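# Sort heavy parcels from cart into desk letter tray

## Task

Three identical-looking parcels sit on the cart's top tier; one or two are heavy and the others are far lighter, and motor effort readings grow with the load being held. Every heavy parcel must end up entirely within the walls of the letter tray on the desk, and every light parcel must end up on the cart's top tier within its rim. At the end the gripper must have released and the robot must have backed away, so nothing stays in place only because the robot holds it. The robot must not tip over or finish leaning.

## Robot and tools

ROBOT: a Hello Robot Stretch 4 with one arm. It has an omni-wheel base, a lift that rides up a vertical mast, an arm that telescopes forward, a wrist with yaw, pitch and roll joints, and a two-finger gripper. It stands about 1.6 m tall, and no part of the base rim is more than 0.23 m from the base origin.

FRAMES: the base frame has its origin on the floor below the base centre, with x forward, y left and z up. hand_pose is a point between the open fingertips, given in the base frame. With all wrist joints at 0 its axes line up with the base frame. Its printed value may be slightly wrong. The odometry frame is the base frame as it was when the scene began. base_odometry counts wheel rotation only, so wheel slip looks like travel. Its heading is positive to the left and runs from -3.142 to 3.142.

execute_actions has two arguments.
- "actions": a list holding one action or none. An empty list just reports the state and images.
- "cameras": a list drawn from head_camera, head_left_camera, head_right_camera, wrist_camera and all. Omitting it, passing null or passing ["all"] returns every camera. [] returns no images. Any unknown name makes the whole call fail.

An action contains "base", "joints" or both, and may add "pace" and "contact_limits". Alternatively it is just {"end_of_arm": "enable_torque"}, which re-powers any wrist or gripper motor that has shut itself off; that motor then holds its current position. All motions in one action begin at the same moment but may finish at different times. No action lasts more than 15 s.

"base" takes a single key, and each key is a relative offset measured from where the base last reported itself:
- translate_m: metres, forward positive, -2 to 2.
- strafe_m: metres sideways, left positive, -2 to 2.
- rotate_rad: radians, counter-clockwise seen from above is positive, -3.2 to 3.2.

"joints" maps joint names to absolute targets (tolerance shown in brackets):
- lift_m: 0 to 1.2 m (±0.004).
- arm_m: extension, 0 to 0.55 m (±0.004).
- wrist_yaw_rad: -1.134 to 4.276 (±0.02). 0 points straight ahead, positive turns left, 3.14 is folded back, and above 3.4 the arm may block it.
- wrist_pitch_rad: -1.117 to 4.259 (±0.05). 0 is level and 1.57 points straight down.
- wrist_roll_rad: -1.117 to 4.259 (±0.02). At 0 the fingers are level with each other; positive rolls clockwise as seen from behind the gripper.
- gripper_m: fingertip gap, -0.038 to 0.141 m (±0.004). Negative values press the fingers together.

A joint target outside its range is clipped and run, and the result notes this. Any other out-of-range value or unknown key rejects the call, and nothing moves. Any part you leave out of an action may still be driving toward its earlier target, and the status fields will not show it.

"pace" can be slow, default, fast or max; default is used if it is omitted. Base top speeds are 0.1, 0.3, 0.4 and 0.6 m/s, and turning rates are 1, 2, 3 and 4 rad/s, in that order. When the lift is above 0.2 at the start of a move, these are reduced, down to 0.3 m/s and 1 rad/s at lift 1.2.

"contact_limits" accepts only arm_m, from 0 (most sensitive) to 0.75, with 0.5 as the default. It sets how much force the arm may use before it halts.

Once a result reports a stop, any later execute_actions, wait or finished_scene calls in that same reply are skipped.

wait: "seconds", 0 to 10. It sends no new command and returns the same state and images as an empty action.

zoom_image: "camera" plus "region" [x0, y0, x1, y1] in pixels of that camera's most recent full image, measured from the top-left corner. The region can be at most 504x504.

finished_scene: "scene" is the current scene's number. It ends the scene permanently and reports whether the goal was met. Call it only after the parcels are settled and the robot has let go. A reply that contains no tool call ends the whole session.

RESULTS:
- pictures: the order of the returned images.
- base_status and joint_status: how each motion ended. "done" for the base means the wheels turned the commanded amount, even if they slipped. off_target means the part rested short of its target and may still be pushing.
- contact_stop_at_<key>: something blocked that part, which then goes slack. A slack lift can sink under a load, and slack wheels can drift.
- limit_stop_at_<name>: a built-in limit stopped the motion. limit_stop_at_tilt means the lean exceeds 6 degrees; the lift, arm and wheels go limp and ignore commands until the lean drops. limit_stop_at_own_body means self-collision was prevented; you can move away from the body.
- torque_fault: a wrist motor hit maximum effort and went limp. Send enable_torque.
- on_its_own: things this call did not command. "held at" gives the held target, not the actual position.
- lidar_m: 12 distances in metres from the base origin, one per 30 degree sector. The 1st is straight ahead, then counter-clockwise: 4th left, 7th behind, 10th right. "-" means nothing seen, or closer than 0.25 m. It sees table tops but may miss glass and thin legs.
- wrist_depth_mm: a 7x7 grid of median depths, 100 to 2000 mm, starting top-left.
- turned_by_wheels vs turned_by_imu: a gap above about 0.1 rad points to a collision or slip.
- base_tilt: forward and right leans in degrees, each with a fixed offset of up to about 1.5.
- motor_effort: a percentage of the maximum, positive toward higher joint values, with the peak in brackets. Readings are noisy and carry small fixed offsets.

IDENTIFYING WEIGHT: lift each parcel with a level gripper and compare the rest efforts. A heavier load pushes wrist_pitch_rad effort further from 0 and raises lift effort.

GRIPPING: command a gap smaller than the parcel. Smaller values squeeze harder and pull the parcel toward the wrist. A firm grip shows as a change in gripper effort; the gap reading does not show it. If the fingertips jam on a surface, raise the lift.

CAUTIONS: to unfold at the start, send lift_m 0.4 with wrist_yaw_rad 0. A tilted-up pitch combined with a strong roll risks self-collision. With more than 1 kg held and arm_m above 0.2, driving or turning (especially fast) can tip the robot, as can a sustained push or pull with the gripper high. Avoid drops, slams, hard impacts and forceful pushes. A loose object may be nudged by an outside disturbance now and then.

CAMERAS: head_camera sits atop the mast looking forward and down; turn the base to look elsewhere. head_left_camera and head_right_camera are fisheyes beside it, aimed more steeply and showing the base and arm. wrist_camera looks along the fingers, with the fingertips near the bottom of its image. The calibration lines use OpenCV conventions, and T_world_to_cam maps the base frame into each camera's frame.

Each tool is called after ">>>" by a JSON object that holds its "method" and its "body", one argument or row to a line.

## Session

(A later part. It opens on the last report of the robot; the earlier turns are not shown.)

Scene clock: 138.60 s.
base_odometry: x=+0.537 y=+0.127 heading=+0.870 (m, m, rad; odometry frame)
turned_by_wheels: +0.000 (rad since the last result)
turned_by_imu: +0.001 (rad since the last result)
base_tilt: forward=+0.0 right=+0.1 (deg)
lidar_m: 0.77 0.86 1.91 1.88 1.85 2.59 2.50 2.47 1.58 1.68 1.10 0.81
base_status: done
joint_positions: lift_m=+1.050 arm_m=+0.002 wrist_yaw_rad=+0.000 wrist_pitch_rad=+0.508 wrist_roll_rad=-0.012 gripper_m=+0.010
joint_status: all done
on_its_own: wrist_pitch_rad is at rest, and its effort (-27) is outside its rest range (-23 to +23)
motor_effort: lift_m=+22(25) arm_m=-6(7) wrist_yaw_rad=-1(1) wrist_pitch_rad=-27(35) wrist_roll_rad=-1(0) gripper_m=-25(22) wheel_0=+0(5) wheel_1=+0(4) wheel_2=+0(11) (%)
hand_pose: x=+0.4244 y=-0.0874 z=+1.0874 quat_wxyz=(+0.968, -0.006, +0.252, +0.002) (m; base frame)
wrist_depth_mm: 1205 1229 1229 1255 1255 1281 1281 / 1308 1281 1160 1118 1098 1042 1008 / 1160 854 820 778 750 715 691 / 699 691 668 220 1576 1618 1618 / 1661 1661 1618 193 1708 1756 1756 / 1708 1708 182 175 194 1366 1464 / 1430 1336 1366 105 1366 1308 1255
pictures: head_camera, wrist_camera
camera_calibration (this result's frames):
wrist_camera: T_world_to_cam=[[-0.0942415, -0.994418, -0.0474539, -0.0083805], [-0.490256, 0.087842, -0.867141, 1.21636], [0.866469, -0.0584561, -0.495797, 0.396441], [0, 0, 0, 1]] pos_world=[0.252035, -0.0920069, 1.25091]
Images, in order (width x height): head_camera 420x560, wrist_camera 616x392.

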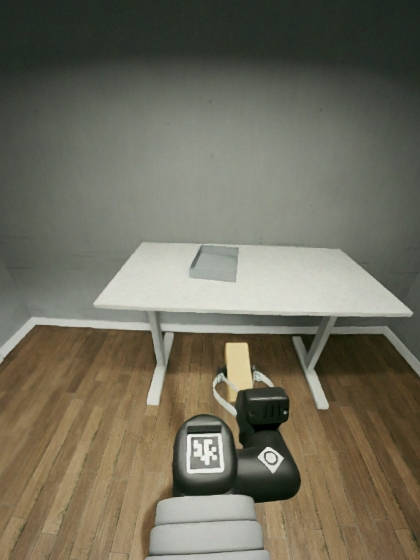

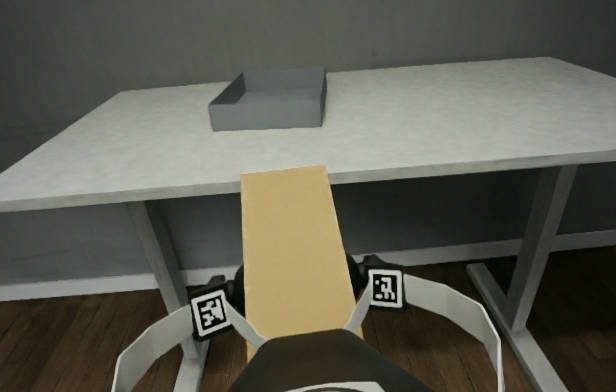

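>>> {"method": "execute_actions", "body": {
  "actions": [
    {"base":{"translate_m":0.3}}
  ],
  "cameras": []
}}

>>> {"method": "execute_actions", "body": {
  "actions": [
    {"base":{"strafe_m":0.09}}
  ],
  "cameras": ["wrist_camera"]
}}

Scene clock: 151.90 s.
base_odometry: x=+0.731 y=+0.356 heading=+0.870 (m, m, rad; odometry frame)
turned_by_wheels: +0.000 (rad since the last result)
turned_by_imu: +0.001 (rad since the last result)
base_tilt: forward=-0.1 right=+0.2 (deg)
lidar_m: 0.49 0.55 1.88 1.83 1.99 2.16 2.81 2.12 1.67 1.85 0.71 0.56
base_status: done
joint_positions: lift_m=+1.050 arm_m=+0.002 wrist_yaw_rad=+0.000 wrist_pitch_rad=+0.509 wrist_roll_rad=-0.012 gripper_m=+0.010
joint_status: not commanded
on_its_own: wrist_pitch_rad is at rest, and its effort (-25) is outside its rest range (-23 to +23)
motor_effort: lift_m=+22(22) arm_m=-6(6) wrist_yaw_rad=-1(2) wrist_pitch_rad=-25(26) wrist_roll_rad=-1(0) gripper_m=-23(21) wheel_0=+2(8) wheel_1=+0(5) wheel_2=-1(10) (%)
hand_pose: x=+0.4244 y=-0.0874 z=+1.0874 quat_wxyz=(+0.968, -0.006, +0.252, +0.002) (m; base frame)
wrist_depth_mm: 960 946 960 960 991 991 1008 / 1025 1025 1042 1042 1042 1042 991 / 1060 854 798 759 750 707 699 / 647 621 569 220 564 544 530 / 500 488 459 193 452 436 424 / 413 402 182 175 191 392 1008 / 1430 991 1366 105 1397 1281 1160
pictures: none
No camera images: the call's "cameras" was empty. Leave "cameras" out to get every camera's image.

Scene clock: 153.30 s.
base_odometry: x=+0.662 y=+0.414 heading=+0.870 (m, m, rad; odometry frame)
turned_by_wheels: +0.000 (rad since the last result)
turned_by_imu: +0.000 (rad since the last result)
base_tilt: forward=-0.1 right=+0.1 (deg)
lidar_m: 0.51 0.56 1.82 1.74 1.88 2.05 2.81 2.65 1.78 1.94 0.70 0.54
base_status: done
joint_positions: lift_m=+1.050 arm_m=+0.002 wrist_yaw_rad=+0.000 wrist_pitch_rad=+0.509 wrist_roll_rad=-0.012 gripper_m=+0.010
joint_status: not commanded
on_its_own: wrist_pitch_rad is at rest, and its effort (-26) is outside its rest range (-23 to +23)
motor_effort: lift_m=+22(22) arm_m=-6(6) wrist_yaw_rad=-2(3) wrist_pitch_rad=-26(27) wrist_roll_rad=-1(1) gripper_m=-23(23) wheel_0=+1(10) wheel_1=-1(8) wheel_2=+0(0) (%)
hand_pose: x=+0.4244 y=-0.0874 z=+1.0874 quat_wxyz=(+0.968, -0.006, +0.252, +0.002) (m; base frame)
wrist_depth_mm: 960 960 976 991 991 1008 1042 / 1042 1025 1042 1025 1060 1060 991 / 1098 866 809 768 732 715 683 / 640 627 574 220 559 539 530 / 500 488 455 193 452 439 427 / 410 402 182 175 191 397 1430 / 1430 1336 1366 105 1397 1308 1255
pictures: wrist_camera
camera_calibration (this result's frames):
wrist_camera: T_world_to_cam=[[-0.0941992, -0.994422, -0.0474502, -0.00839226], [-0.490295, 0.0878203, -0.867121, 1.21634], [0.866451, -0.0584175, -0.495833, 0.396487], [0, 0, 0, 1]] pos_world=[0.25204, -0.0920034, 1.25091]
Images, in order (width x height): wrist_camera 616x392.

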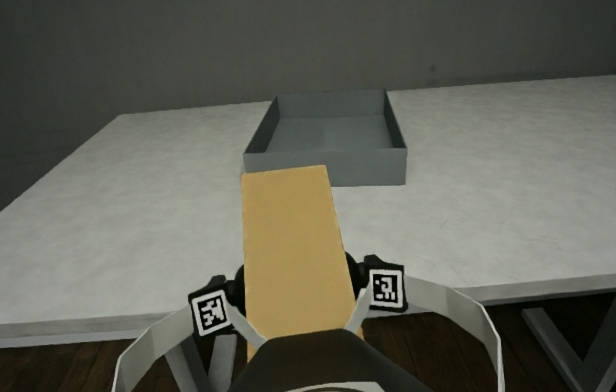

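>>> {"method": "execute_actions", "body": {
  "actions": [
    {"base":{"translate_m":0.08},"joints":{"arm_m":0.15}}
  ],
  "cameras": []
}}

>>> {"method": "execute_actions", "body": {
  "actions": [
    {"base":{"strafe_m":-0.015},"joints":{"arm_m":0.48,"wrist_pitch_rad":0.9,"lift_m":1.07}}
  ],
  "cameras": ["wrist_camera"]
}}

Scene clock: 165.37 s.
base_odometry: x=+0.713 y=+0.476 heading=+0.870 (m, m, rad; odometry frame)
turned_by_wheels: +0.000 (rad since the last result)
turned_by_imu: +0.000 (rad since the last result)
base_tilt: forward=-0.1 right=+0.1 (deg)
lidar_m: 0.43 0.46 1.79 1.74 1.88 2.06 2.87 2.24 1.79 1.93 0.57 0.47
base_status: done
joint_positions: lift_m=+1.050 arm_m=+0.149 wrist_yaw_rad=+0.000 wrist_pitch_rad=+0.508 wrist_roll_rad=-0.012 gripper_m=+0.010
joint_status: all done
on_its_own: wrist_pitch_rad is at rest, and its effort (-26) is outside its rest range (-23 to +23)
motor_effort: lift_m=+22(22) arm_m=+7(6) wrist_yaw_rad=-1(3) wrist_pitch_rad=-26(28) wrist_roll_rad=+0(0) gripper_m=-22(21) wheel_0=+1(5) wheel_1=+0(5) wheel_2=+0(8) (%)
hand_pose: x=+0.5717 y=-0.0873 z=+1.0874 quat_wxyz=(+0.968, -0.006, +0.251, +0.002) (m; base frame)
wrist_depth_mm: 759 768 768 788 798 809 820 / 798 820 831 854 842 866 854 / 866 854 798 668 668 699 683 / 634 615 569 220 549 512 525 / 500 480 455 193 377 402 424 / 404 399 182 175 191 349 355 / 345 320 330 105 327 306 309
pictures: none
No camera images: the call's "cameras" was empty. Leave "cameras" out to get every camera's image.

Scene clock: 167.47 s.
base_odometry: x=+0.725 y=+0.466 heading=+0.870 (m, m, rad; odometry frame)
turned_by_wheels: +0.000 (rad since the last result)
turned_by_imu: +0.000 (rad since the last result)
base_tilt: forward=+0.0 right=+0.1 (deg)
lidar_m: 0.43 0.47 1.79 1.75 1.90 2.08 2.88 2.23 1.78 1.94 0.60 0.43
base_status: done
joint_positions: lift_m=+1.070 arm_m=+0.479 wrist_yaw_rad=+0.000 wrist_pitch_rad=+0.906 wrist_roll_rad=-0.011 gripper_m=+0.010
joint_status: all done
motor_effort: lift_m=+22(23) arm_m=+7(8) wrist_yaw_rad=-1(1) wrist_pitch_rad=-20(26) wrist_roll_rad=-1(1) gripper_m=-22(23) wheel_0=+1(8) wheel_1=+0(9) wheel_2=-2(1) (%)
hand_pose: x=+0.8276 y=-0.0874 z=+1.0207 quat_wxyz=(+0.899, -0.005, +0.438, +0.003) (m; base frame)
wrist_depth_mm: 521 508 525 500 484 452 500 / 466 459 452 433 442 439 427 / 402 399 379 387 389 387 368 / 355 353 319 220 345 340 327 / 317 315 309 193 273 267 297 / 289 287 182 175 194 271 281 / 264 253 262 105 264 253 257
pictures: wrist_camera
camera_calibration (this result's frames):
wrist_camera: T_world_to_cam=[[-0.105496, -0.994394, -0.00719206, -0.00538097], [-0.787896, 0.0879969, -0.609489, 1.33956], [0.606705, -0.0586322, -0.792762, 0.532155], [0, 0, 0, 1]] pos_world=[0.732004, -0.0920264, 1.23828]
Images, in order (width x height): wrist_camera 616x392.

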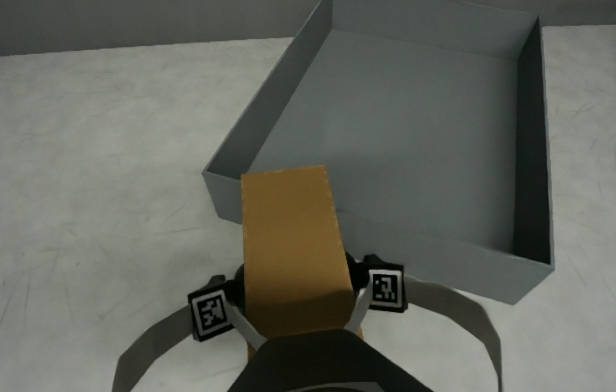

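>>> {"method": "execute_actions", "body": {
  "actions": [
    {"base":{"strafe_m":-0.07},"joints":{"lift_m":1.13,"arm_m":0.54},"pace":"slow"}
  ],
  "cameras": []
}}

>>> {"method": "execute_actions", "body": {
  "actions": [
    {"base":{"translate_m":0.1},"pace":"slow"}
  ],
  "cameras": ["wrist_camera","head_camera"]
}}

Scene clock: 181.67 s.
base_odometry: x=+0.778 y=+0.421 heading=+0.870 (m, m, rad; odometry frame)
turned_by_wheels: +0.000 (rad since the last result)
turned_by_imu: +0.000 (rad since the last result)
base_tilt: forward=-0.1 right=+0.1 (deg)
lidar_m: 0.43 0.47 1.88 1.83 1.96 2.19 2.89 2.16 1.74 1.86 0.58 0.45
base_status: done
joint_positions: lift_m=+1.130 arm_m=+0.539 wrist_yaw_rad=+0.000 wrist_pitch_rad=+0.906 wrist_roll_rad=-0.011 gripper_m=+0.010
joint_status: all done
motor_effort: lift_m=+23(24) arm_m=+7(7) wrist_yaw_rad=-2(0) wrist_pitch_rad=-18(23) wrist_roll_rad=-1(1) gripper_m=-25(22) wheel_0=+1(6) wheel_1=-1(4) wheel_2=-1(4) (%)
hand_pose: x=+0.8877 y=-0.0874 z=+1.0807 quat_wxyz=(+0.899, -0.005, +0.438, +0.003) (m; base frame)
wrist_depth_mm: 452 462 469 473 488 492 496 / 517 525 525 500 480 539 539 / 488 488 466 473 466 462 466 / 433 430 384 220 415 410 418 / 387 387 366 193 373 368 373 / 349 342 182 176 193 329 340 / 320 309 317 105 319 303 312
pictures: none
No camera images: the call's "cameras" was empty. Leave "cameras" out to get every camera's image.

Scene clock: 183.93 s.
base_odometry: x=+0.843 y=+0.497 heading=+0.871 (m, m, rad; odometry frame)
turned_by_wheels: +0.000 (rad since the last result)
turned_by_imu: +0.000 (rad since the last result)
base_tilt: forward=-0.1 right=+0.1 (deg)
lidar_m: 0.30 0.33 0.53 1.83 1.97 2.16 3.00 2.14 1.77 1.86 0.49 0.35
base_status: done
joint_positions: lift_m=+1.130 arm_m=+0.539 wrist_yaw_rad=+0.000 wrist_pitch_rad=+0.906 wrist_roll_rad=-0.011 gripper_m=+0.010
joint_status: not commanded
motor_effort: lift_m=+23(23) arm_m=+7(7) wrist_yaw_rad=+0(1) wrist_pitch_rad=-19(19) wrist_roll_rad=+0(1) gripper_m=-24(23) wheel_0=+1(6) wheel_1=+3(2) wheel_2=-1(4) (%)
hand_pose: x=+0.8877 y=-0.0874 z=+1.0807 quat_wxyz=(+0.899, -0.005, +0.438, +0.003) (m; base frame)
wrist_depth_mm: 355 359 368 375 382 387 394 / 404 410 421 427 436 445 452 / 469 473 473 449 430 488 469 / 430 430 418 220 418 407 415 / 387 384 343 193 375 368 375 / 349 349 182 175 191 301 342 / 320 276 315 105 317 300 312
pictures: head_camera, wrist_camera
camera_calibration (this result's frames):
wrist_camera: T_world_to_cam=[[-0.105516, -0.994391, -0.00721182, 0.00142241], [-0.787781, 0.0880133, -0.609635, 1.4235], [0.606851, -0.0586447, -0.792649, 0.542999], [0, 0, 0, 1]] pos_world=[0.792032, -0.0920281, 1.29823]
Images, in order (width x height): head_camera 420x560, wrist_camera 616x392.

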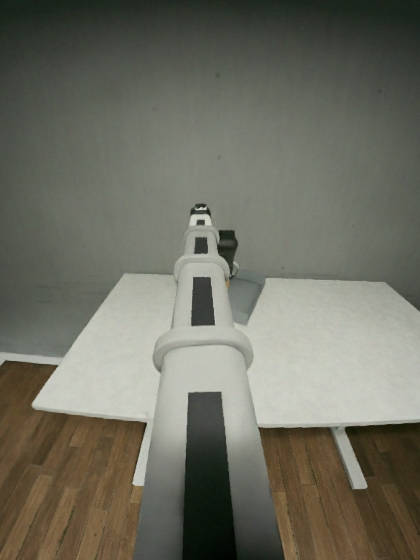

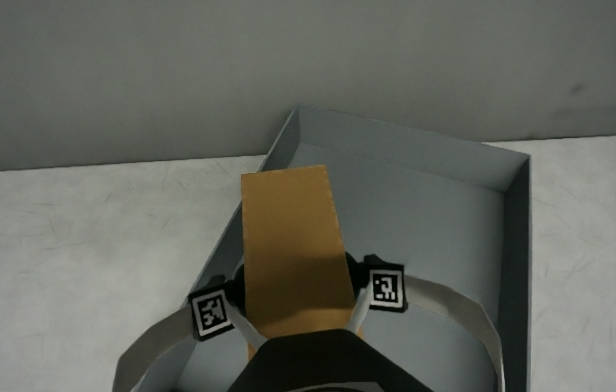

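>>> {"method": "execute_actions", "body": {
  "actions": [
    {"base":{"strafe_m":-0.06},"pace":"slow"}
  ],
  "cameras": []
}}

>>> {"method": "execute_actions", "body": {
  "actions": [
    {"joints":{"lift_m":1.035},"pace":"slow"}
  ],
  "cameras": ["wrist_camera"]
}}

Scene clock: 203.07 s.
base_odometry: x=+0.888 y=+0.458 heading=+0.871 (m, m, rad; odometry frame)
turned_by_wheels: +0.000 (rad since the last result)
turned_by_imu: +0.000 (rad since the last result)
base_tilt: forward=-0.1 right=+0.1 (deg)
lidar_m: 0.34 0.35 0.50 1.88 2.04 2.25 3.00 2.04 1.72 1.80 0.45 0.32
base_status: done
joint_positions: lift_m=+1.130 arm_m=+0.539 wrist_yaw_rad=+0.000 wrist_pitch_rad=+0.906 wrist_roll_rad=-0.011 gripper_m=+0.010
joint_status: not commanded
motor_effort: lift_m=+23(23) arm_m=+7(7) wrist_yaw_rad=-1(0) wrist_pitch_rad=-18(20) wrist_roll_rad=-1(1) gripper_m=-22(22) wheel_0=+1(5) wheel_1=-1(7) wheel_2=+0(6) (%)
hand_pose: x=+0.8877 y=-0.0874 z=+1.0807 quat_wxyz=(+0.899, -0.005, +0.438, +0.003) (m; base frame)
wrist_depth_mm: 351 357 362 370 379 382 389 / 397 407 415 427 430 439 449 / 466 473 455 439 473 480 492 / 430 430 384 220 410 404 415 / 389 377 364 193 375 375 373 / 349 327 182 175 193 327 338 / 320 286 315 105 315 307 312
pictures: none
No camera images: the call's "cameras" was empty. Leave "cameras" out to get every camera's image.

Scene clock: 204.73 s.
base_odometry: x=+0.888 y=+0.458 heading=+0.871 (m, m, rad; odometry frame)
turned_by_wheels: +0.000 (rad since the last result)
turned_by_imu: +0.000 (rad since the last result)
base_tilt: forward=-0.1 right=+0.1 (deg)
lidar_m: 0.32 0.35 0.50 1.87 2.02 2.25 3.02 2.05 1.74 1.80 0.47 0.36
base_status: not commanded
joint_positions: lift_m=+1.035 arm_m=+0.539 wrist_yaw_rad=+0.000 wrist_pitch_rad=+0.906 wrist_roll_rad=-0.011 gripper_m=+0.010
joint_status: all done
motor_effort: lift_m=+17(22) arm_m=+7(7) wrist_yaw_rad=+0(1) wrist_pitch_rad=-19(18) wrist_roll_rad=-1(0) gripper_m=-22(21) wheel_0=+1(1) wheel_1=-1(1) wheel_2=+0(0) (%)
hand_pose: x=+0.8877 y=-0.0874 z=+0.9862 quat_wxyz=(+0.899, -0.005, +0.438, +0.003) (m; base frame)
wrist_depth_mm: 349 355 357 357 375 384 389 / 397 397 359 362 332 319 387 / 353 306 336 340 340 327 338 / 310 278 298 220 303 293 300 / 231 268 268 193 270 259 271 / 227 249 182 175 191 217 245 / 224 220 228 105 229 217 224
pictures: wrist_camera
camera_calibration (this result's frames):
wrist_camera: T_world_to_cam=[[-0.105515, -0.994392, -0.00720992, 0.00073972], [-0.787791, 0.0880131, -0.609622, 1.36589], [0.606837, -0.0586446, -0.79266, 0.468114], [0, 0, 0, 1]] pos_world=[0.792044, -0.0920281, 1.20374]
Images, in order (width x height): wrist_camera 616x392.

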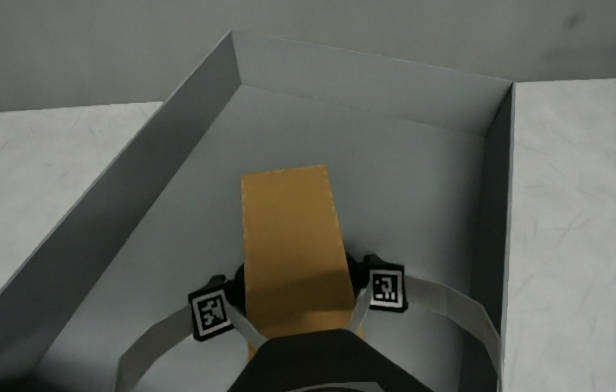

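>>> {"method": "execute_actions", "body": {
  "actions": [
    {"joints":{"gripper_m":0.09}}
  ],
  "cameras": []
}}

>>> {"method": "execute_actions", "body": {
  "actions": [
    {"joints":{"lift_m":1.15}}
  ],
  "cameras": []
}}

>>> {"method": "execute_actions", "body": {
  "actions": [
    {"joints":{"arm_m":0.0}}
  ],
  "cameras": ["wrist_camera","head_camera"]
}}

Scene clock: 212.53 s.
base_odometry: x=+0.888 y=+0.458 heading=+0.871 (m, m, rad; odometry frame)
turned_by_wheels: +0.000 (rad since the last result)
turned_by_imu: +0.000 (rad since the last result)
base_tilt: forward=-0.1 right=+0.1 (deg)
lidar_m: 0.33 0.35 0.52 1.88 2.02 2.27 3.01 2.04 1.72 1.80 0.47 0.35
base_status: not commanded
joint_positions: lift_m=+1.035 arm_m=+0.539 wrist_yaw_rad=+0.000 wrist_pitch_rad=+0.902 wrist_roll_rad=-0.011 gripper_m=+0.090
joint_status: all done
motor_effort: lift_m=+17(17) arm_m=+6(7) wrist_yaw_rad=-1(1) wrist_pitch_rad=-5(18) wrist_roll_rad=-1(1) gripper_m=-2(23) wheel_0=+1(1) wheel_1=+0(1) wheel_2=+0(0) (%)
hand_pose: x=+0.8886 y=-0.0874 z=+0.9870 quat_wxyz=(+0.900, -0.005, +0.436, +0.003) (m; base frame)
wrist_depth_mm: 351 355 355 362 375 379 387 / 397 402 364 359 329 373 418 / 359 340 340 347 343 330 345 / 317 278 309 248 304 296 304 / 236 271 272 221 268 267 272 / 227 252 198 197 240 233 248 / 226 227 229 105 232 221 227
pictures: none
No camera images: the call's "cameras" was empty. Leave "cameras" out to get every camera's image.

Scene clock: 214.07 s.
base_odometry: x=+0.888 y=+0.458 heading=+0.871 (m, m, rad; odometry frame)
turned_by_wheels: +0.000 (rad since the last result)
turned_by_imu: +0.000 (rad since the last result)
base_tilt: forward=+0.0 right=+0.1 (deg)
lidar_m: 0.33 0.32 0.53 1.87 2.01 2.23 3.00 2.08 1.71 1.82 0.44 0.34
base_status: not commanded
joint_positions: lift_m=+1.150 arm_m=+0.539 wrist_yaw_rad=+0.000 wrist_pitch_rad=+0.902 wrist_roll_rad=-0.011 gripper_m=+0.090
joint_status: all done
motor_effort: lift_m=+21(22) arm_m=+7(6) wrist_yaw_rad=+0(1) wrist_pitch_rad=-7(8) wrist_roll_rad=+0(1) gripper_m=-1(2) wheel_0=+1(1) wheel_1=+0(1) wheel_2=+0(0) (%)
hand_pose: x=+0.8887 y=-0.0874 z=+1.1017 quat_wxyz=(+0.900, -0.005, +0.436, +0.003) (m; base frame)
wrist_depth_mm: 349 355 362 370 375 382 384 / 397 404 413 421 427 439 445 / 455 469 466 455 492 500 508 / 466 459 442 445 433 439 449 / 413 413 399 404 397 394 402 / 375 345 200 317 353 359 362 / 342 306 336 105 336 330 330
pictures: none
No camera images: the call's "cameras" was empty. Leave "cameras" out to get every camera's image.

Scene clock: 216.70 s.
base_odometry: x=+0.888 y=+0.458 heading=+0.871 (m, m, rad; odometry frame)
turned_by_wheels: +0.000 (rad since the last result)
turned_by_imu: +0.000 (rad since the last result)
base_tilt: forward=-0.1 right=+0.2 (deg)
lidar_m: 0.31 0.35 0.52 1.89 2.01 2.26 3.01 2.05 1.70 1.81 0.46 0.35
base_status: not commanded
joint_positions: lift_m=+1.150 arm_m=+0.002 wrist_yaw_rad=+0.000 wrist_pitch_rad=+0.902 wrist_roll_rad=-0.011 gripper_m=+0.090
joint_status: all done
motor_effort: lift_m=+21(21) arm_m=-7(7) wrist_yaw_rad=-1(1) wrist_pitch_rad=-6(6) wrist_roll_rad=+0(1) gripper_m=-1(2) wheel_0=+1(1) wheel_1=+0(0) wheel_2=+0(0) (%)
hand_pose: x=+0.3515 y=-0.0874 z=+1.1017 quat_wxyz=(+0.900, -0.005, +0.436, +0.002) (m; base frame)
wrist_depth_mm: 723 715 661 668 691 691 676 / 609 603 574 569 591 591 585 / 530 525 517 512 512 512 512 / 469 462 459 459 452 452 449 / 415 415 410 413 399 404 402 / 377 377 200 373 357 366 364 / 355 349 351 105 359 1205 1182
pictures: head_camera, wrist_camera
camera_calibration (this result's frames):
wrist_camera: T_world_to_cam=[[-0.105624, -0.994377, -0.00767378, -0.0544806], [-0.785093, 0.0881248, -0.613076, 1.01673], [0.610305, -0.0587309, -0.789986, 0.880854], [0, 0, 0, 1]] pos_world=[0.254881, -0.0920398, 1.31878]
Images, in order (width x height): head_camera 420x560, wrist_camera 616x392.

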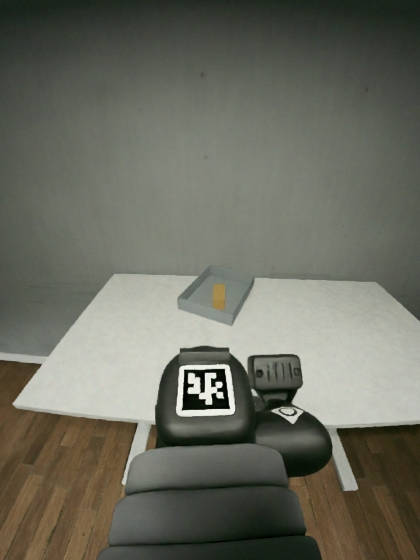

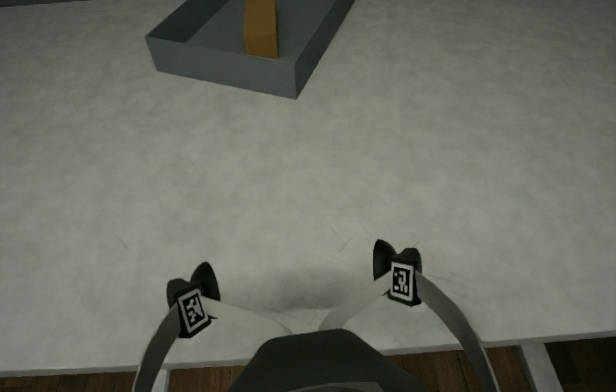

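>>> {"method": "execute_actions", "body": {
  "actions": [
    {"base":{"translate_m":-1.72},"joints":{"lift_m":0.8},"pace":"fast"}
  ],
  "cameras": []
}}

>>> {"method": "execute_actions", "body": {
  "actions": [
    {"base":{"strafe_m":1.0},"pace":"fast"}
  ],
  "cameras": []
}}

>>> {"method": "execute_actions", "body": {
  "actions": [
    {"base":{"rotate_rad":1.57},"joints":{"arm_m":0.4},"pace":"fast"}
  ],
  "cameras": ["wrist_camera"]
}}

Scene clock: 235.77 s.
base_odometry: x=-0.220 y=-0.857 heading=+0.870 (m, m, rad; odometry frame)
turned_by_wheels: +0.000 (rad since the last result)
turned_by_imu: -0.002 (rad since the last result)
base_tilt: forward=-0.2 right=+0.2 (deg)
lidar_m: 2.02 2.72 2.05 1.54 2.16 1.29 1.25 1.37 1.74 1.39 1.48 2.11
base_status: done
joint_positions: lift_m=+0.800 arm_m=+0.002 wrist_yaw_rad=+0.000 wrist_pitch_rad=+0.902 wrist_roll_rad=-0.011 gripper_m=+0.090
joint_status: all done
motor_effort: lift_m=+15(18) arm_m=-7(7) wrist_yaw_rad=+0(0) wrist_pitch_rad=-4(5) wrist_roll_rad=-1(0) gripper_m=-2(2) wheel_0=-2(6) wheel_1=+1(6) wheel_2=-1(9) (%)
hand_pose: x=+0.3515 y=-0.0874 z=+0.7522 quat_wxyz=(+0.900, -0.005, +0.436, +0.002) (m; base frame)
wrist_depth_mm: 1921 1863 1808 1863 1756 1808 1808 / 1618 1576 1537 1576 1576 1537 1537 / 1430 1430 1397 1366 1397 1336 1336 / 1229 1229 1205 1205 1182 1205 1182 / 1098 1098 1098 1078 1078 1060 1042 / 991 1008 200 976 946 976 960 / 904 891 904 105 904 891 878
pictures: none
No camera images: the call's "cameras" was empty. Leave "cameras" out to get every camera's image.

Scene clock: 239.53 s.
base_odometry: x=-0.985 y=-0.212 heading=+0.870 (m, m, rad; odometry frame)
turned_by_wheels: +0.000 (rad since the last result)
turned_by_imu: +0.001 (rad since the last result)
base_tilt: forward=+0.0 right=+0.1 (deg)
lidar_m: 2.13 1.40 0.62 0.55 0.57 1.61 1.17 1.28 1.87 2.44 2.52 2.18
base_status: done
joint_positions: lift_m=+0.800 arm_m=+0.002 wrist_yaw_rad=+0.000 wrist_pitch_rad=+0.902 wrist_roll_rad=-0.011 gripper_m=+0.090
joint_status: not commanded
motor_effort: lift_m=+15(16) arm_m=-6(7) wrist_yaw_rad=-1(0) wrist_pitch_rad=-6(5) wrist_roll_rad=-1(1) gripper_m=-3(0) wheel_0=+1(12) wheel_1=-1(11) wheel_2=+0(3) (%)
hand_pose: x=+0.3515 y=-0.0874 z=+0.7521 quat_wxyz=(+0.900, -0.005, +0.436, +0.002) (m; base frame)
wrist_depth_mm: 1708 1921 1863 1863 1863 1756 1756 / 1576 1618 1576 1618 1537 1537 1576 / 1397 1366 1366 1397 1336 1336 1336 / 1229 1229 1229 1205 1205 1205 1160 / 1098 1098 1098 1078 1060 1078 1078 / 1008 991 200 991 931 960 960 / 904 891 904 105 917 878 866
pictures: none
No camera images: the call's "cameras" was empty. Leave "cameras" out to get every camera's image.

Scene clock: 241.50 s.
base_odometry: x=-0.985 y=-0.212 heading=+2.440 (m, m, rad; odometry frame)
turned_by_wheels: +1.570 (rad since the last result)
turned_by_imu: +1.554 (rad since the last result)
base_tilt: forward=+0.0 right=+0.1 (deg)
lidar_m: 0.56 0.58 1.56 1.19 1.26 1.88 2.47 2.59 2.18 2.14 1.41 0.61
base_status: done
joint_positions: lift_m=+0.800 arm_m=+0.399 wrist_yaw_rad=+0.000 wrist_pitch_rad=+0.901 wrist_roll_rad=-0.011 gripper_m=+0.090
joint_status: all done
motor_effort: lift_m=+15(15) arm_m=+6(6) wrist_yaw_rad=-2(1) wrist_pitch_rad=-5(6) wrist_roll_rad=-1(0) gripper_m=-2(1) wheel_0=+0(8) wheel_1=-1(7) wheel_2=+0(11) (%)
hand_pose: x=+0.7488 y=-0.0873 z=+0.7522 quat_wxyz=(+0.900, -0.005, +0.436, +0.003) (m; base frame)
wrist_depth_mm: 394 399 407 418 430 436 439 / 445 459 466 466 488 500 508 / 500 368 370 382 569 585 603 / 366 373 373 327 640 707 732 / 340 290 340 285 332 904 946 / 306 257 200 264 260 960 960 / 278 240 282 105 278 866 878
pictures: wrist_camera
camera_calibration (this result's frames):
wrist_camera: T_world_to_cam=[[-0.10501, -0.994441, -0.00771398, -0.0155178], [-0.784909, 0.087642, -0.613381, 1.11446], [0.610648, -0.0583564, -0.789749, 0.361841], [0, 0, 0, 1]] pos_world=[0.652161, -0.0919892, 0.969231]
Images, in order (width x height): wrist_camera 616x392.

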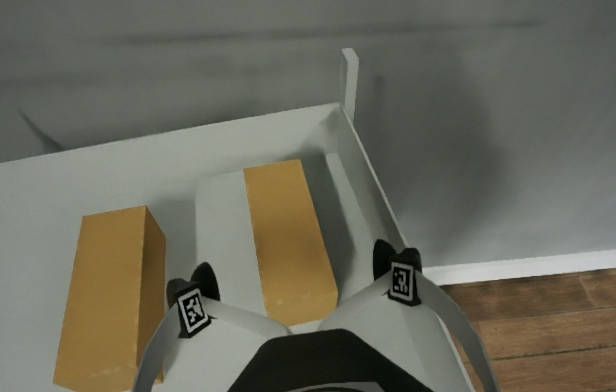

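>>> {"method": "execute_actions", "body": {
  "actions": [
    {"base":{"strafe_m":0.008},"joints":{"arm_m":0.46}}
  ],
  "cameras": []
}}

>>> {"method": "execute_actions", "body": {
  "actions": [
    {"joints":{"lift_m":0.73}}
  ],
  "cameras": []
}}

>>> {"method": "execute_actions", "body": {
  "actions": [
    {"joints":{"gripper_m":0.01}}
  ],
  "cameras": []
}}

>>> {"method": "execute_actions", "body": {
  "actions": [
    {"joints":{"lift_m":0.9}}
  ],
  "cameras": ["wrist_camera"]
}}

Scene clock: 249.17 s.
base_odometry: x=-0.990 y=-0.218 heading=+2.440 (m, m, rad; odometry frame)
turned_by_wheels: +0.000 (rad since the last result)
turned_by_imu: +0.000 (rad since the last result)
base_tilt: forward=+0.0 right=+0.1 (deg)
lidar_m: 0.55 0.58 1.59 1.18 1.26 1.84 2.39 2.56 2.21 2.17 1.43 0.60
base_status: done
joint_positions: lift_m=+0.800 arm_m=+0.459 wrist_yaw_rad=+0.000 wrist_pitch_rad=+0.902 wrist_roll_rad=-0.011 gripper_m=+0.090
joint_status: all done
motor_effort: lift_m=+15(16) arm_m=+7(8) wrist_yaw_rad=-1(2) wrist_pitch_rad=-5(6) wrist_roll_rad=+0(0) gripper_m=-2(3) wheel_0=+0(7) wheel_1=+0(6) wheel_2=+0(0) (%)
hand_pose: x=+0.8087 y=-0.0874 z=+0.7521 quat_wxyz=(+0.900, -0.005, +0.436, +0.003) (m; base frame)
wrist_depth_mm: 336 342 349 355 364 370 379 / 377 392 399 407 415 427 436 / 439 449 462 455 477 504 517 / 488 322 336 357 549 609 634 / 329 338 342 286 327 768 820 / 306 257 200 254 266 917 931 / 279 234 283 105 278 854 878
pictures: none
No camera images: the call's "cameras" was empty. Leave "cameras" out to get every camera's image.

Scene clock: 250.43 s.
base_odometry: x=-0.990 y=-0.218 heading=+2.440 (m, m, rad; odometry frame)
turned_by_wheels: +0.000 (rad since the last result)
turned_by_imu: +0.000 (rad since the last result)
base_tilt: forward=+0.0 right=+0.1 (deg)
lidar_m: 0.56 0.56 1.57 1.17 1.24 1.82 2.45 2.58 2.20 2.18 1.39 0.60
base_status: not commanded
joint_positions: lift_m=+0.730 arm_m=+0.459 wrist_yaw_rad=+0.000 wrist_pitch_rad=+0.901 wrist_roll_rad=-0.011 gripper_m=+0.090
joint_status: all done
motor_effort: lift_m=+13(15) arm_m=+7(7) wrist_yaw_rad=+0(0) wrist_pitch_rad=-4(6) wrist_roll_rad=-1(1) gripper_m=-1(2) wheel_0=+0(1) wheel_1=+0(0) wheel_2=+0(0) (%)
hand_pose: x=+0.8088 y=-0.0875 z=+0.6825 quat_wxyz=(+0.900, -0.005, +0.435, +0.002) (m; base frame)
wrist_depth_mm: 334 338 347 355 355 370 377 / 377 387 387 384 399 424 430 / 257 266 279 296 307 500 512 / 282 289 289 232 274 597 634 / 206 254 263 204 235 707 798 / 187 216 200 184 202 182 904 / 170 194 218 105 219 178 809
pictures: none
No camera images: the call's "cameras" was empty. Leave "cameras" out to get every camera's image.

Scene clock: 252.03 s.
base_odometry: x=-0.990 y=-0.218 heading=+2.440 (m, m, rad; odometry frame)
turned_by_wheels: +0.000 (rad since the last result)
turned_by_imu: +0.000 (rad since the last result)
base_tilt: forward=-0.1 right=+0.1 (deg)
lidar_m: 0.55 0.56 1.58 1.15 1.23 1.84 2.40 2.59 2.22 2.16 1.43 0.60
base_status: not commanded
joint_positions: lift_m=+0.730 arm_m=+0.459 wrist_yaw_rad=+0.000 wrist_pitch_rad=+0.906 wrist_roll_rad=-0.011 gripper_m=+0.010
joint_status: all done
motor_effort: lift_m=+17(16) arm_m=+6(7) wrist_yaw_rad=+1(0) wrist_pitch_rad=-20(18) wrist_roll_rad=-1(1) gripper_m=-23(24) wheel_0=+0(1) wheel_1=+0(0) wheel_2=+0(0) (%)
hand_pose: x=+0.8077 y=-0.0875 z=+0.6812 quat_wxyz=(+0.899, -0.005, +0.438, +0.002) (m; base frame)
wrist_depth_mm: 338 345 351 357 353 373 379 / 382 387 382 278 399 430 436 / 255 263 283 298 297 504 525 / 278 286 279 221 266 609 647 / 201 250 252 193 247 699 820 / 182 224 182 174 190 168 891 / 166 183 213 105 215 189 809
pictures: none
No camera images: the call's "cameras" was empty. Leave "cameras" out to get every camera's image.

Scene clock: 253.83 s.
base_odometry: x=-0.990 y=-0.218 heading=+2.440 (m, m, rad; odometry frame)
turned_by_wheels: +0.000 (rad since the last result)
turned_by_imu: +0.000 (rad since the last result)
base_tilt: forward=+0.0 right=+0.2 (deg)
lidar_m: 0.56 0.56 1.58 1.17 1.27 1.84 2.41 2.56 2.22 2.20 1.39 0.62
base_status: not commanded
joint_positions: lift_m=+0.900 arm_m=+0.459 wrist_yaw_rad=+0.000 wrist_pitch_rad=+0.906 wrist_roll_rad=-0.011 gripper_m=+0.010
joint_status: all done
motor_effort: lift_m=+23(24) arm_m=+6(6) wrist_yaw_rad=-1(1) wrist_pitch_rad=-18(19) wrist_roll_rad=-1(1) gripper_m=-22(21) wheel_0=+0(0) wheel_1=-1(1) wheel_2=+0(0) (%)
hand_pose: x=+0.8077 y=-0.0875 z=+0.8507 quat_wxyz=(+0.899, -0.005, +0.438, +0.002) (m; base frame)
wrist_depth_mm: 336 343 351 357 366 373 382 / 384 392 402 413 424 430 433 / 442 452 466 469 492 508 521 / 525 544 535 221 597 615 640 / 621 424 404 193 707 778 820 / 399 407 182 174 190 960 1025 / 375 319 366 105 946 960 960
pictures: wrist_camera
camera_calibration (this result's frames):
wrist_camera: T_world_to_cam=[[-0.10573, -0.994369, -0.0071962, -0.00855222], [-0.787847, 0.088182, -0.609525, 1.22024], [0.606727, -0.0587756, -0.792734, 0.409375], [0, 0, 0, 1]] pos_world=[0.712078, -0.0920458, 1.06823]
Images, in order (width x height): wrist_camera 616x392.

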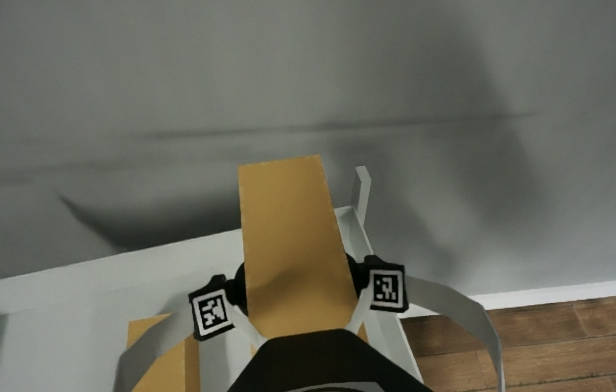

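>>> {"method": "execute_actions", "body": {
  "actions": [
    {"joints":{"arm_m":0.0}}
  ],
  "cameras": []
}}

>>> {"method": "execute_actions", "body": {
  "actions": [
    {"base":{"rotate_rad":-1.57}}
  ],
  "cameras": []
}}

>>> {"method": "execute_actions", "body": {
  "actions": [
    {"base":{"strafe_m":-0.9},"pace":"fast"}
  ],
  "cameras": []
}}

>>> {"method": "execute_actions", "body": {
  "actions": [
    {"base":{"translate_m":1.72},"joints":{"lift_m":1.15},"pace":"fast"}
  ],
  "cameras": ["head_camera","wrist_camera"]
}}

Scene clock: 262.80 s.
base_odometry: x=-0.990 y=-0.218 heading=+2.440 (m, m, rad; odometry frame)
turned_by_wheels: +0.000 (rad since the last result)
turned_by_imu: +0.000 (rad since the last result)
base_tilt: forward=-0.1 right=+0.1 (deg)
lidar_m: 0.55 0.59 1.56 1.16 1.26 1.82 2.40 2.58 2.22 2.17 1.43 0.63
base_status: not commanded
joint_positions: lift_m=+0.900 arm_m=+0.002 wrist_yaw_rad=+0.000 wrist_pitch_rad=+0.907 wrist_roll_rad=-0.011 gripper_m=+0.010
joint_status: all done
motor_effort: lift_m=+23(23) arm_m=-7(7) wrist_yaw_rad=+0(2) wrist_pitch_rad=-20(18) wrist_roll_rad=-1(1) gripper_m=-23(19) wheel_0=+0(0) wheel_1=+0(0) wheel_2=+0(0) (%)
hand_pose: x=+0.3504 y=-0.0875 z=+0.8506 quat_wxyz=(+0.899, -0.005, +0.438, +0.002) (m; base frame)
wrist_depth_mm: 759 750 691 723 854 866 878 / 661 654 621 647 946 991 1008 / 559 569 564 500 1138 1182 1229 / 462 488 504 221 1281 1281 1308 / 1182 750 707 193 1182 1160 1160 / 1098 1060 182 174 190 1060 1060 / 1008 960 991 105 991 960 946
pictures: none
No camera images: the call's "cameras" was empty. Leave "cameras" out to get every camera's image.

Scene clock: 264.90 s.
base_odometry: x=-0.990 y=-0.218 heading=+0.871 (m, m, rad; odometry frame)
turned_by_wheels: -1.570 (rad since the last result)
turned_by_imu: -1.554 (rad since the last result)
base_tilt: forward=+0.0 right=+0.1 (deg)
lidar_m: 2.17 1.39 0.61 0.55 0.58 1.59 1.19 1.28 1.85 2.42 2.57 2.18
base_status: done
joint_positions: lift_m=+0.900 arm_m=+0.002 wrist_yaw_rad=+0.000 wrist_pitch_rad=+0.906 wrist_roll_rad=-0.011 gripper_m=+0.010
joint_status: not commanded
motor_effort: lift_m=+23(23) arm_m=-7(7) wrist_yaw_rad=+0(0) wrist_pitch_rad=-19(20) wrist_roll_rad=-1(1) gripper_m=-23(24) wheel_0=+0(6) wheel_1=+1(8) wheel_2=+1(4) (%)
hand_pose: x=+0.3504 y=-0.0875 z=+0.8507 quat_wxyz=(+0.899, -0.005, +0.438, +0.002) (m; base frame)
wrist_depth_mm: 1756 - - - 1921 1921 1983 / 1618 1756 1708 1661 1661 1661 1661 / 1464 1464 1499 1499 1464 1464 1464 / 1336 1366 1281 220 1308 1336 1281 / 1205 1182 1205 193 1205 1182 1160 / 1098 1118 182 174 190 1025 1042 / 1008 946 991 105 991 960 960
pictures: none
No camera images: the call's "cameras" was empty. Leave "cameras" out to get every camera's image.

Scene clock: 268.53 s.
base_odometry: x=-0.302 y=-0.798 heading=+0.870 (m, m, rad; odometry frame)
turned_by_wheels: +0.000 (rad since the last result)
turned_by_imu: -0.001 (rad since the last result)
base_tilt: forward=-0.1 right=+0.1 (deg)
lidar_m: 2.02 2.59 1.98 1.43 2.06 1.28 1.24 1.35 1.88 1.51 1.60 2.12
base_status: done
joint_positions: lift_m=+0.900 arm_m=+0.002 wrist_yaw_rad=+0.000 wrist_pitch_rad=+0.906 wrist_roll_rad=-0.011 gripper_m=+0.010
joint_status: not commanded
motor_effort: lift_m=+22(23) arm_m=-7(7) wrist_yaw_rad=-1(2) wrist_pitch_rad=-20(20) wrist_roll_rad=-1(1) gripper_m=-24(23) wheel_0=-2(10) wheel_1=+2(10) wheel_2=+0(0) (%)
hand_pose: x=+0.3504 y=-0.0874 z=+0.8507 quat_wxyz=(+0.899, -0.005, +0.438, +0.003) (m; base frame)
wrist_depth_mm: - - - - 1921 1983 1983 / 1756 1708 1708 1708 1661 1708 1661 / 1499 1537 1499 1499 1464 1464 1464 / 1336 1336 1281 220 1308 1308 1281 / 1182 1182 1160 193 1182 1182 1182 / 1098 1098 181 174 190 1025 1042 / 991 976 991 105 991 960 976
pictures: none
No camera images: the call's "cameras" was empty. Leave "cameras" out to get every camera's image.

Scene clock: 274.43 s.
base_odometry: x=+0.807 y=+0.517 heading=+0.871 (m, m, rad; odometry frame)
turned_by_wheels: +0.000 (rad since the last result)
turned_by_imu: +0.001 (rad since the last result)
base_tilt: forward=+0.0 right=+0.1 (deg)
lidar_m: 0.34 0.36 0.57 1.78 1.90 2.10 2.99 2.20 1.83 1.91 0.48 0.34
base_status: done
joint_positions: lift_m=+1.150 arm_m=+0.002 wrist_yaw_rad=+0.000 wrist_pitch_rad=+0.906 wrist_roll_rad=-0.011 gripper_m=+0.010
joint_status: all done
motor_effort: lift_m=+22(25) arm_m=-6(7) wrist_yaw_rad=+0(0) wrist_pitch_rad=-20(22) wrist_roll_rad=+0(1) gripper_m=-22(22) wheel_0=-1(8) wheel_1=+0(5) wheel_2=+1(14) (%)
hand_pose: x=+0.3504 y=-0.0874 z=+1.1007 quat_wxyz=(+0.899, -0.005, +0.438, +0.003) (m; base frame)
wrist_depth_mm: 707 699 676 615 683 668 676 / 597 591 585 574 574 580 569 / 521 512 512 512 508 504 496 / 459 459 445 220 452 445 445 / 413 410 399 193 402 404 399 / 373 373 182 175 190 366 375 / 1182 366 1182 105 1229 1182 1182
pictures: head_camera, wrist_camera
camera_calibration (this result's frames):
wrist_camera: T_world_to_cam=[[-0.105525, -0.994391, -0.00719036, -0.0551479], [-0.787891, 0.0880183, -0.609492, 1.0123], [0.606706, -0.0586514, -0.79276, 0.885079], [0, 0, 0, 1]] pos_world=[0.254783, -0.0920288, 1.31825]
Images, in order (width x height): head_camera 420x560, wrist_camera 616x392.

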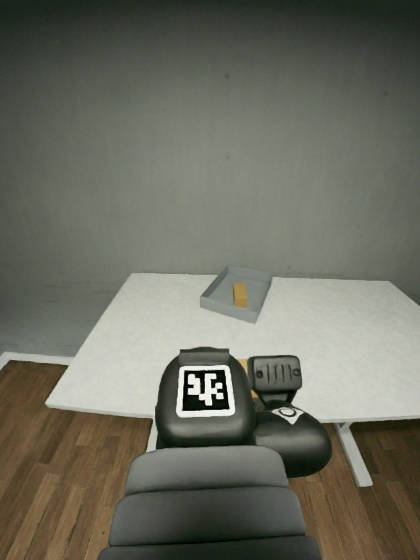

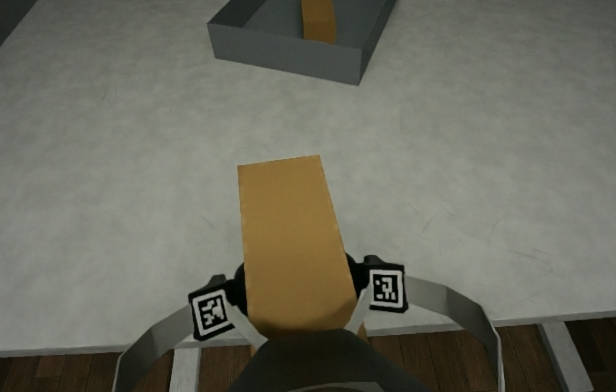

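Extend high over the tray and look.

>>> {"method": "execute_actions", "body": {
  "actions": [
    {"joints":{"arm_m":0.5}}
  ],
  "cameras": ["wrist_camera"]
}}

Scene clock: 281.37 s.
base_odometry: x=+0.807 y=+0.517 heading=+0.871 (m, m, rad; odometry frame)
turned_by_wheels: +0.000 (rad since the last result)
turned_by_imu: +0.000 (rad since the last result)
base_tilt: forward=+0.0 right=+0.1 (deg)
lidar_m: 0.33 0.36 0.53 1.78 1.93 2.09 2.98 2.21 1.80 1.91 0.48 0.34
base_status: not commanded
joint_positions: lift_m=+1.150 arm_m=+0.499 wrist_yaw_rad=+0.000 wrist_pitch_rad=+0.906 wrist_roll_rad=-0.011 gripper_m=+0.010
joint_status: all done
motor_effort: lift_m=+22(23) arm_m=+7(7) wrist_yaw_rad=-2(1) wrist_pitch_rad=-18(21) wrist_roll_rad=-1(1) gripper_m=-24(21) wheel_0=-1(1) wheel_1=+0(0) wheel_2=+1(1) (%)
hand_pose: x=+0.8477 y=-0.0874 z=+1.1007 quat_wxyz=(+0.899, -0.005, +0.438, +0.003) (m; base frame)
wrist_depth_mm: 404 410 421 424 433 439 445 / 462 469 477 477 488 508 517 / 508 504 517 496 480 455 496 / 455 459 439 222 439 439 433 / 407 407 399 193 347 389 387 / 373 370 182 174 190 334 353 / 342 325 332 105 329 320 327
pictures: wrist_camera
camera_calibration (this result's frames):
wrist_camera: T_world_to_cam=[[-0.105269, -0.994418, -0.00720819, -0.00282404], [-0.787811, 0.0878166, -0.609625, 1.4042], [0.606855, -0.058496, -0.792657, 0.583163], [0, 0, 0, 1]] pos_world=[0.752052, -0.0920077, 1.31826]
Images, in order (width x height): wrist_camera 616x392.

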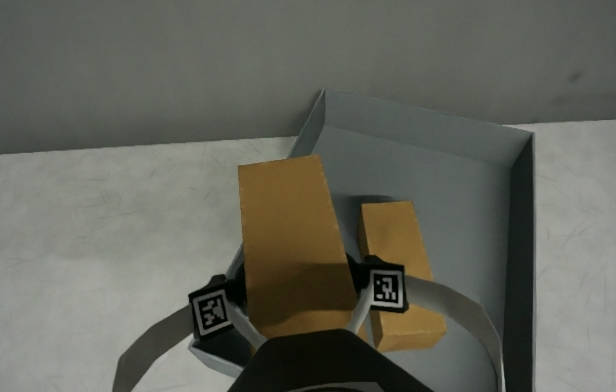

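>>> {"method": "execute_actions", "body": {
  "actions": [
    {"joints":{"wrist_yaw_rad":-0.4}}
  ],
  "cameras": ["wrist_camera"]
}}

Scene clock: 296.83 s.
base_odometry: x=+0.807 y=+0.517 heading=+0.870 (m, m, rad; odometry frame)
turned_by_wheels: +0.000 (rad since the last result)
turned_by_imu: +0.000 (rad since the last result)
base_tilt: forward=+0.0 right=+0.2 (deg)
lidar_m: 0.33 0.37 0.55 1.77 1.93 2.09 2.95 2.23 1.80 1.91 0.50 0.33
base_status: not commanded
joint_positions: lift_m=+1.150 arm_m=+0.499 wrist_yaw_rad=-0.399 wrist_pitch_rad=+0.907 wrist_roll_rad=-0.012 gripper_m=+0.010
joint_status: all done
motor_effort: lift_m=+23(22) arm_m=+6(7) wrist_yaw_rad=-3(11) wrist_pitch_rad=-20(20) wrist_roll_rad=-1(1) gripper_m=-21(24) wheel_0=-1(1) wheel_1=+0(0) wheel_2=+0(1) (%)
hand_pose: x=+0.7996 y=-0.1497 z=+1.1007 quat_wxyz=(+0.882, +0.082, +0.430, -0.176) (m; base frame)
wrist_depth_mm: 375 413 459 517 597 661 661 / 418 462 492 544 574 574 569 / 462 496 504 504 500 500 500 / 455 442 436 220 439 442 442 / 410 397 394 193 392 399 399 / 370 357 182 174 190 353 362 / 338 283 334 105 336 327 330
pictures: wrist_camera
camera_calibration (this result's frames):
wrist_camera: T_world_to_cam=[[-0.483938, -0.875073, -0.00715263, 0.250729], [-0.691771, 0.387548, -0.60931, 1.3395], [0.535963, -0.289921, -0.7929, 0.630935], [0, 0, 0, 1]] pos_world=[0.709805, -0.116792, 1.31823]
Images, in order (width x height): wrist_camera 616x392.

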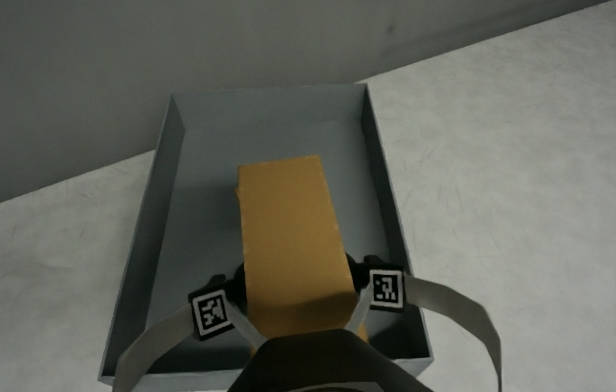

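>>> {"method": "execute_actions", "body": {
  "actions": [
    {"base":{"strafe_m":0.067},"joints":{"arm_m":0.55},"pace":"slow"}
  ],
  "cameras": ["wrist_camera"]
}}

Scene clock: 307.87 s.
base_odometry: x=+0.756 y=+0.560 heading=+0.870 (m, m, rad; odometry frame)
turned_by_wheels: +0.000 (rad since the last result)
turned_by_imu: +0.000 (rad since the last result)
base_tilt: forward=+0.0 right=+0.1 (deg)
lidar_m: 0.35 0.39 1.72 1.71 1.86 2.05 2.99 2.31 1.84 1.16 0.49 0.35
base_status: done
joint_positions: lift_m=+1.150 arm_m=+0.549 wrist_yaw_rad=-0.400 wrist_pitch_rad=+0.906 wrist_roll_rad=-0.012 gripper_m=+0.010
joint_status: all done
motor_effort: lift_m=+22(23) arm_m=+7(7) wrist_yaw_rad=-1(2) wrist_pitch_rad=-20(20) wrist_roll_rad=+0(1) gripper_m=-23(24) wheel_0=+0(5) wheel_1=+1(6) wheel_2=+0(1) (%)
hand_pose: x=+0.8495 y=-0.1498 z=+1.1007 quat_wxyz=(+0.882, +0.082, +0.430, -0.176) (m; base frame)
wrist_depth_mm: 340 373 413 466 530 621 661 / 373 410 466 496 569 574 569 / 415 462 492 496 496 496 500 / 455 452 430 220 442 433 442 / 410 407 389 193 347 389 397 / 370 370 181 174 190 315 359 / 336 325 330 105 336 312 329
pictures: wrist_camera
camera_calibration (this result's frames):
wrist_camera: T_world_to_cam=[[-0.484238, -0.874907, -0.00716507, 0.275128], [-0.691572, 0.387757, -0.609403, 1.37402], [0.53595, -0.290141, -0.792828, 0.604084], [0, 0, 0, 1]] pos_world=[0.759705, -0.116806, 1.31824]
Images, in order (width x height): wrist_camera 616x392.

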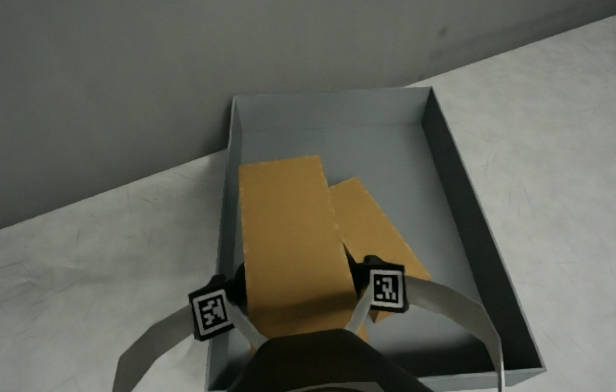

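>>> {"method": "execute_actions", "body": {
  "actions": [
    {"joints":{"lift_m":1.04},"pace":"slow"}
  ],
  "cameras": ["wrist_camera"]
}}

Scene clock: 316.60 s.
base_odometry: x=+0.756 y=+0.560 heading=+0.870 (m, m, rad; odometry frame)
turned_by_wheels: +0.000 (rad since the last result)
turned_by_imu: +0.000 (rad since the last result)
base_tilt: forward=-0.1 right=+0.2 (deg)
lidar_m: 0.34 0.37 1.77 1.72 1.84 2.06 2.99 2.30 1.88 1.15 0.46 0.37
base_status: not commanded
joint_positions: lift_m=+1.041 arm_m=+0.549 wrist_yaw_rad=-0.400 wrist_pitch_rad=+0.881 wrist_roll_rad=-0.012 gripper_m=+0.010
joint_status: all done
on_its_own: wrist_pitch_rad is at rest, and its effort (+55) is outside its rest range (-23 to +23)
motor_effort: lift_m=+2(22) arm_m=+6(7) wrist_yaw_rad=-2(2) wrist_pitch_rad=+55(55) wrist_roll_rad=+0(1) gripper_m=-16(25) wheel_0=+0(0) wheel_1=+0(1) wheel_2=+0(0) (%)
hand_pose: x=+0.8550 y=-0.1520 z=+0.9971 quat_wxyz=(+0.887, +0.079, +0.419, -0.177) (m; base frame)
wrist_depth_mm: 332 364 404 439 484 539 535 / 362 402 430 427 436 421 445 / 399 399 382 389 389 366 387 / 353 349 334 240 273 327 329 / 314 310 287 189 247 293 260 / 281 278 186 160 186 260 254 / 254 244 243 105 251 223 237
pictures: wrist_camera
camera_calibration (this result's frames):
wrist_camera: T_world_to_cam=[[-0.48362, -0.875225, -0.00966108, 0.276978], [-0.677072, 0.381076, -0.629566, 1.3222], [0.554694, -0.297929, -0.776887, 0.485272], [0, 0, 0, 1]] pos_world=[0.76, -0.116865, 1.21209]
Images, in order (width x height): wrist_camera 616x392.

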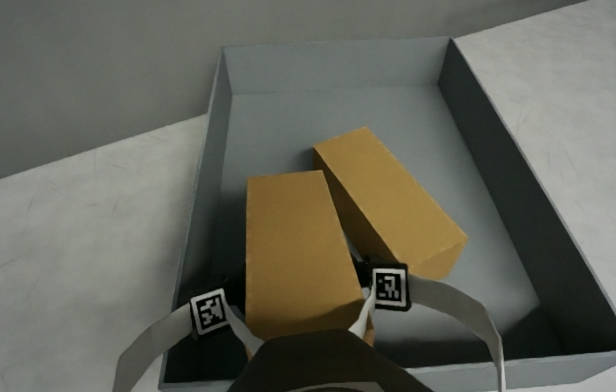

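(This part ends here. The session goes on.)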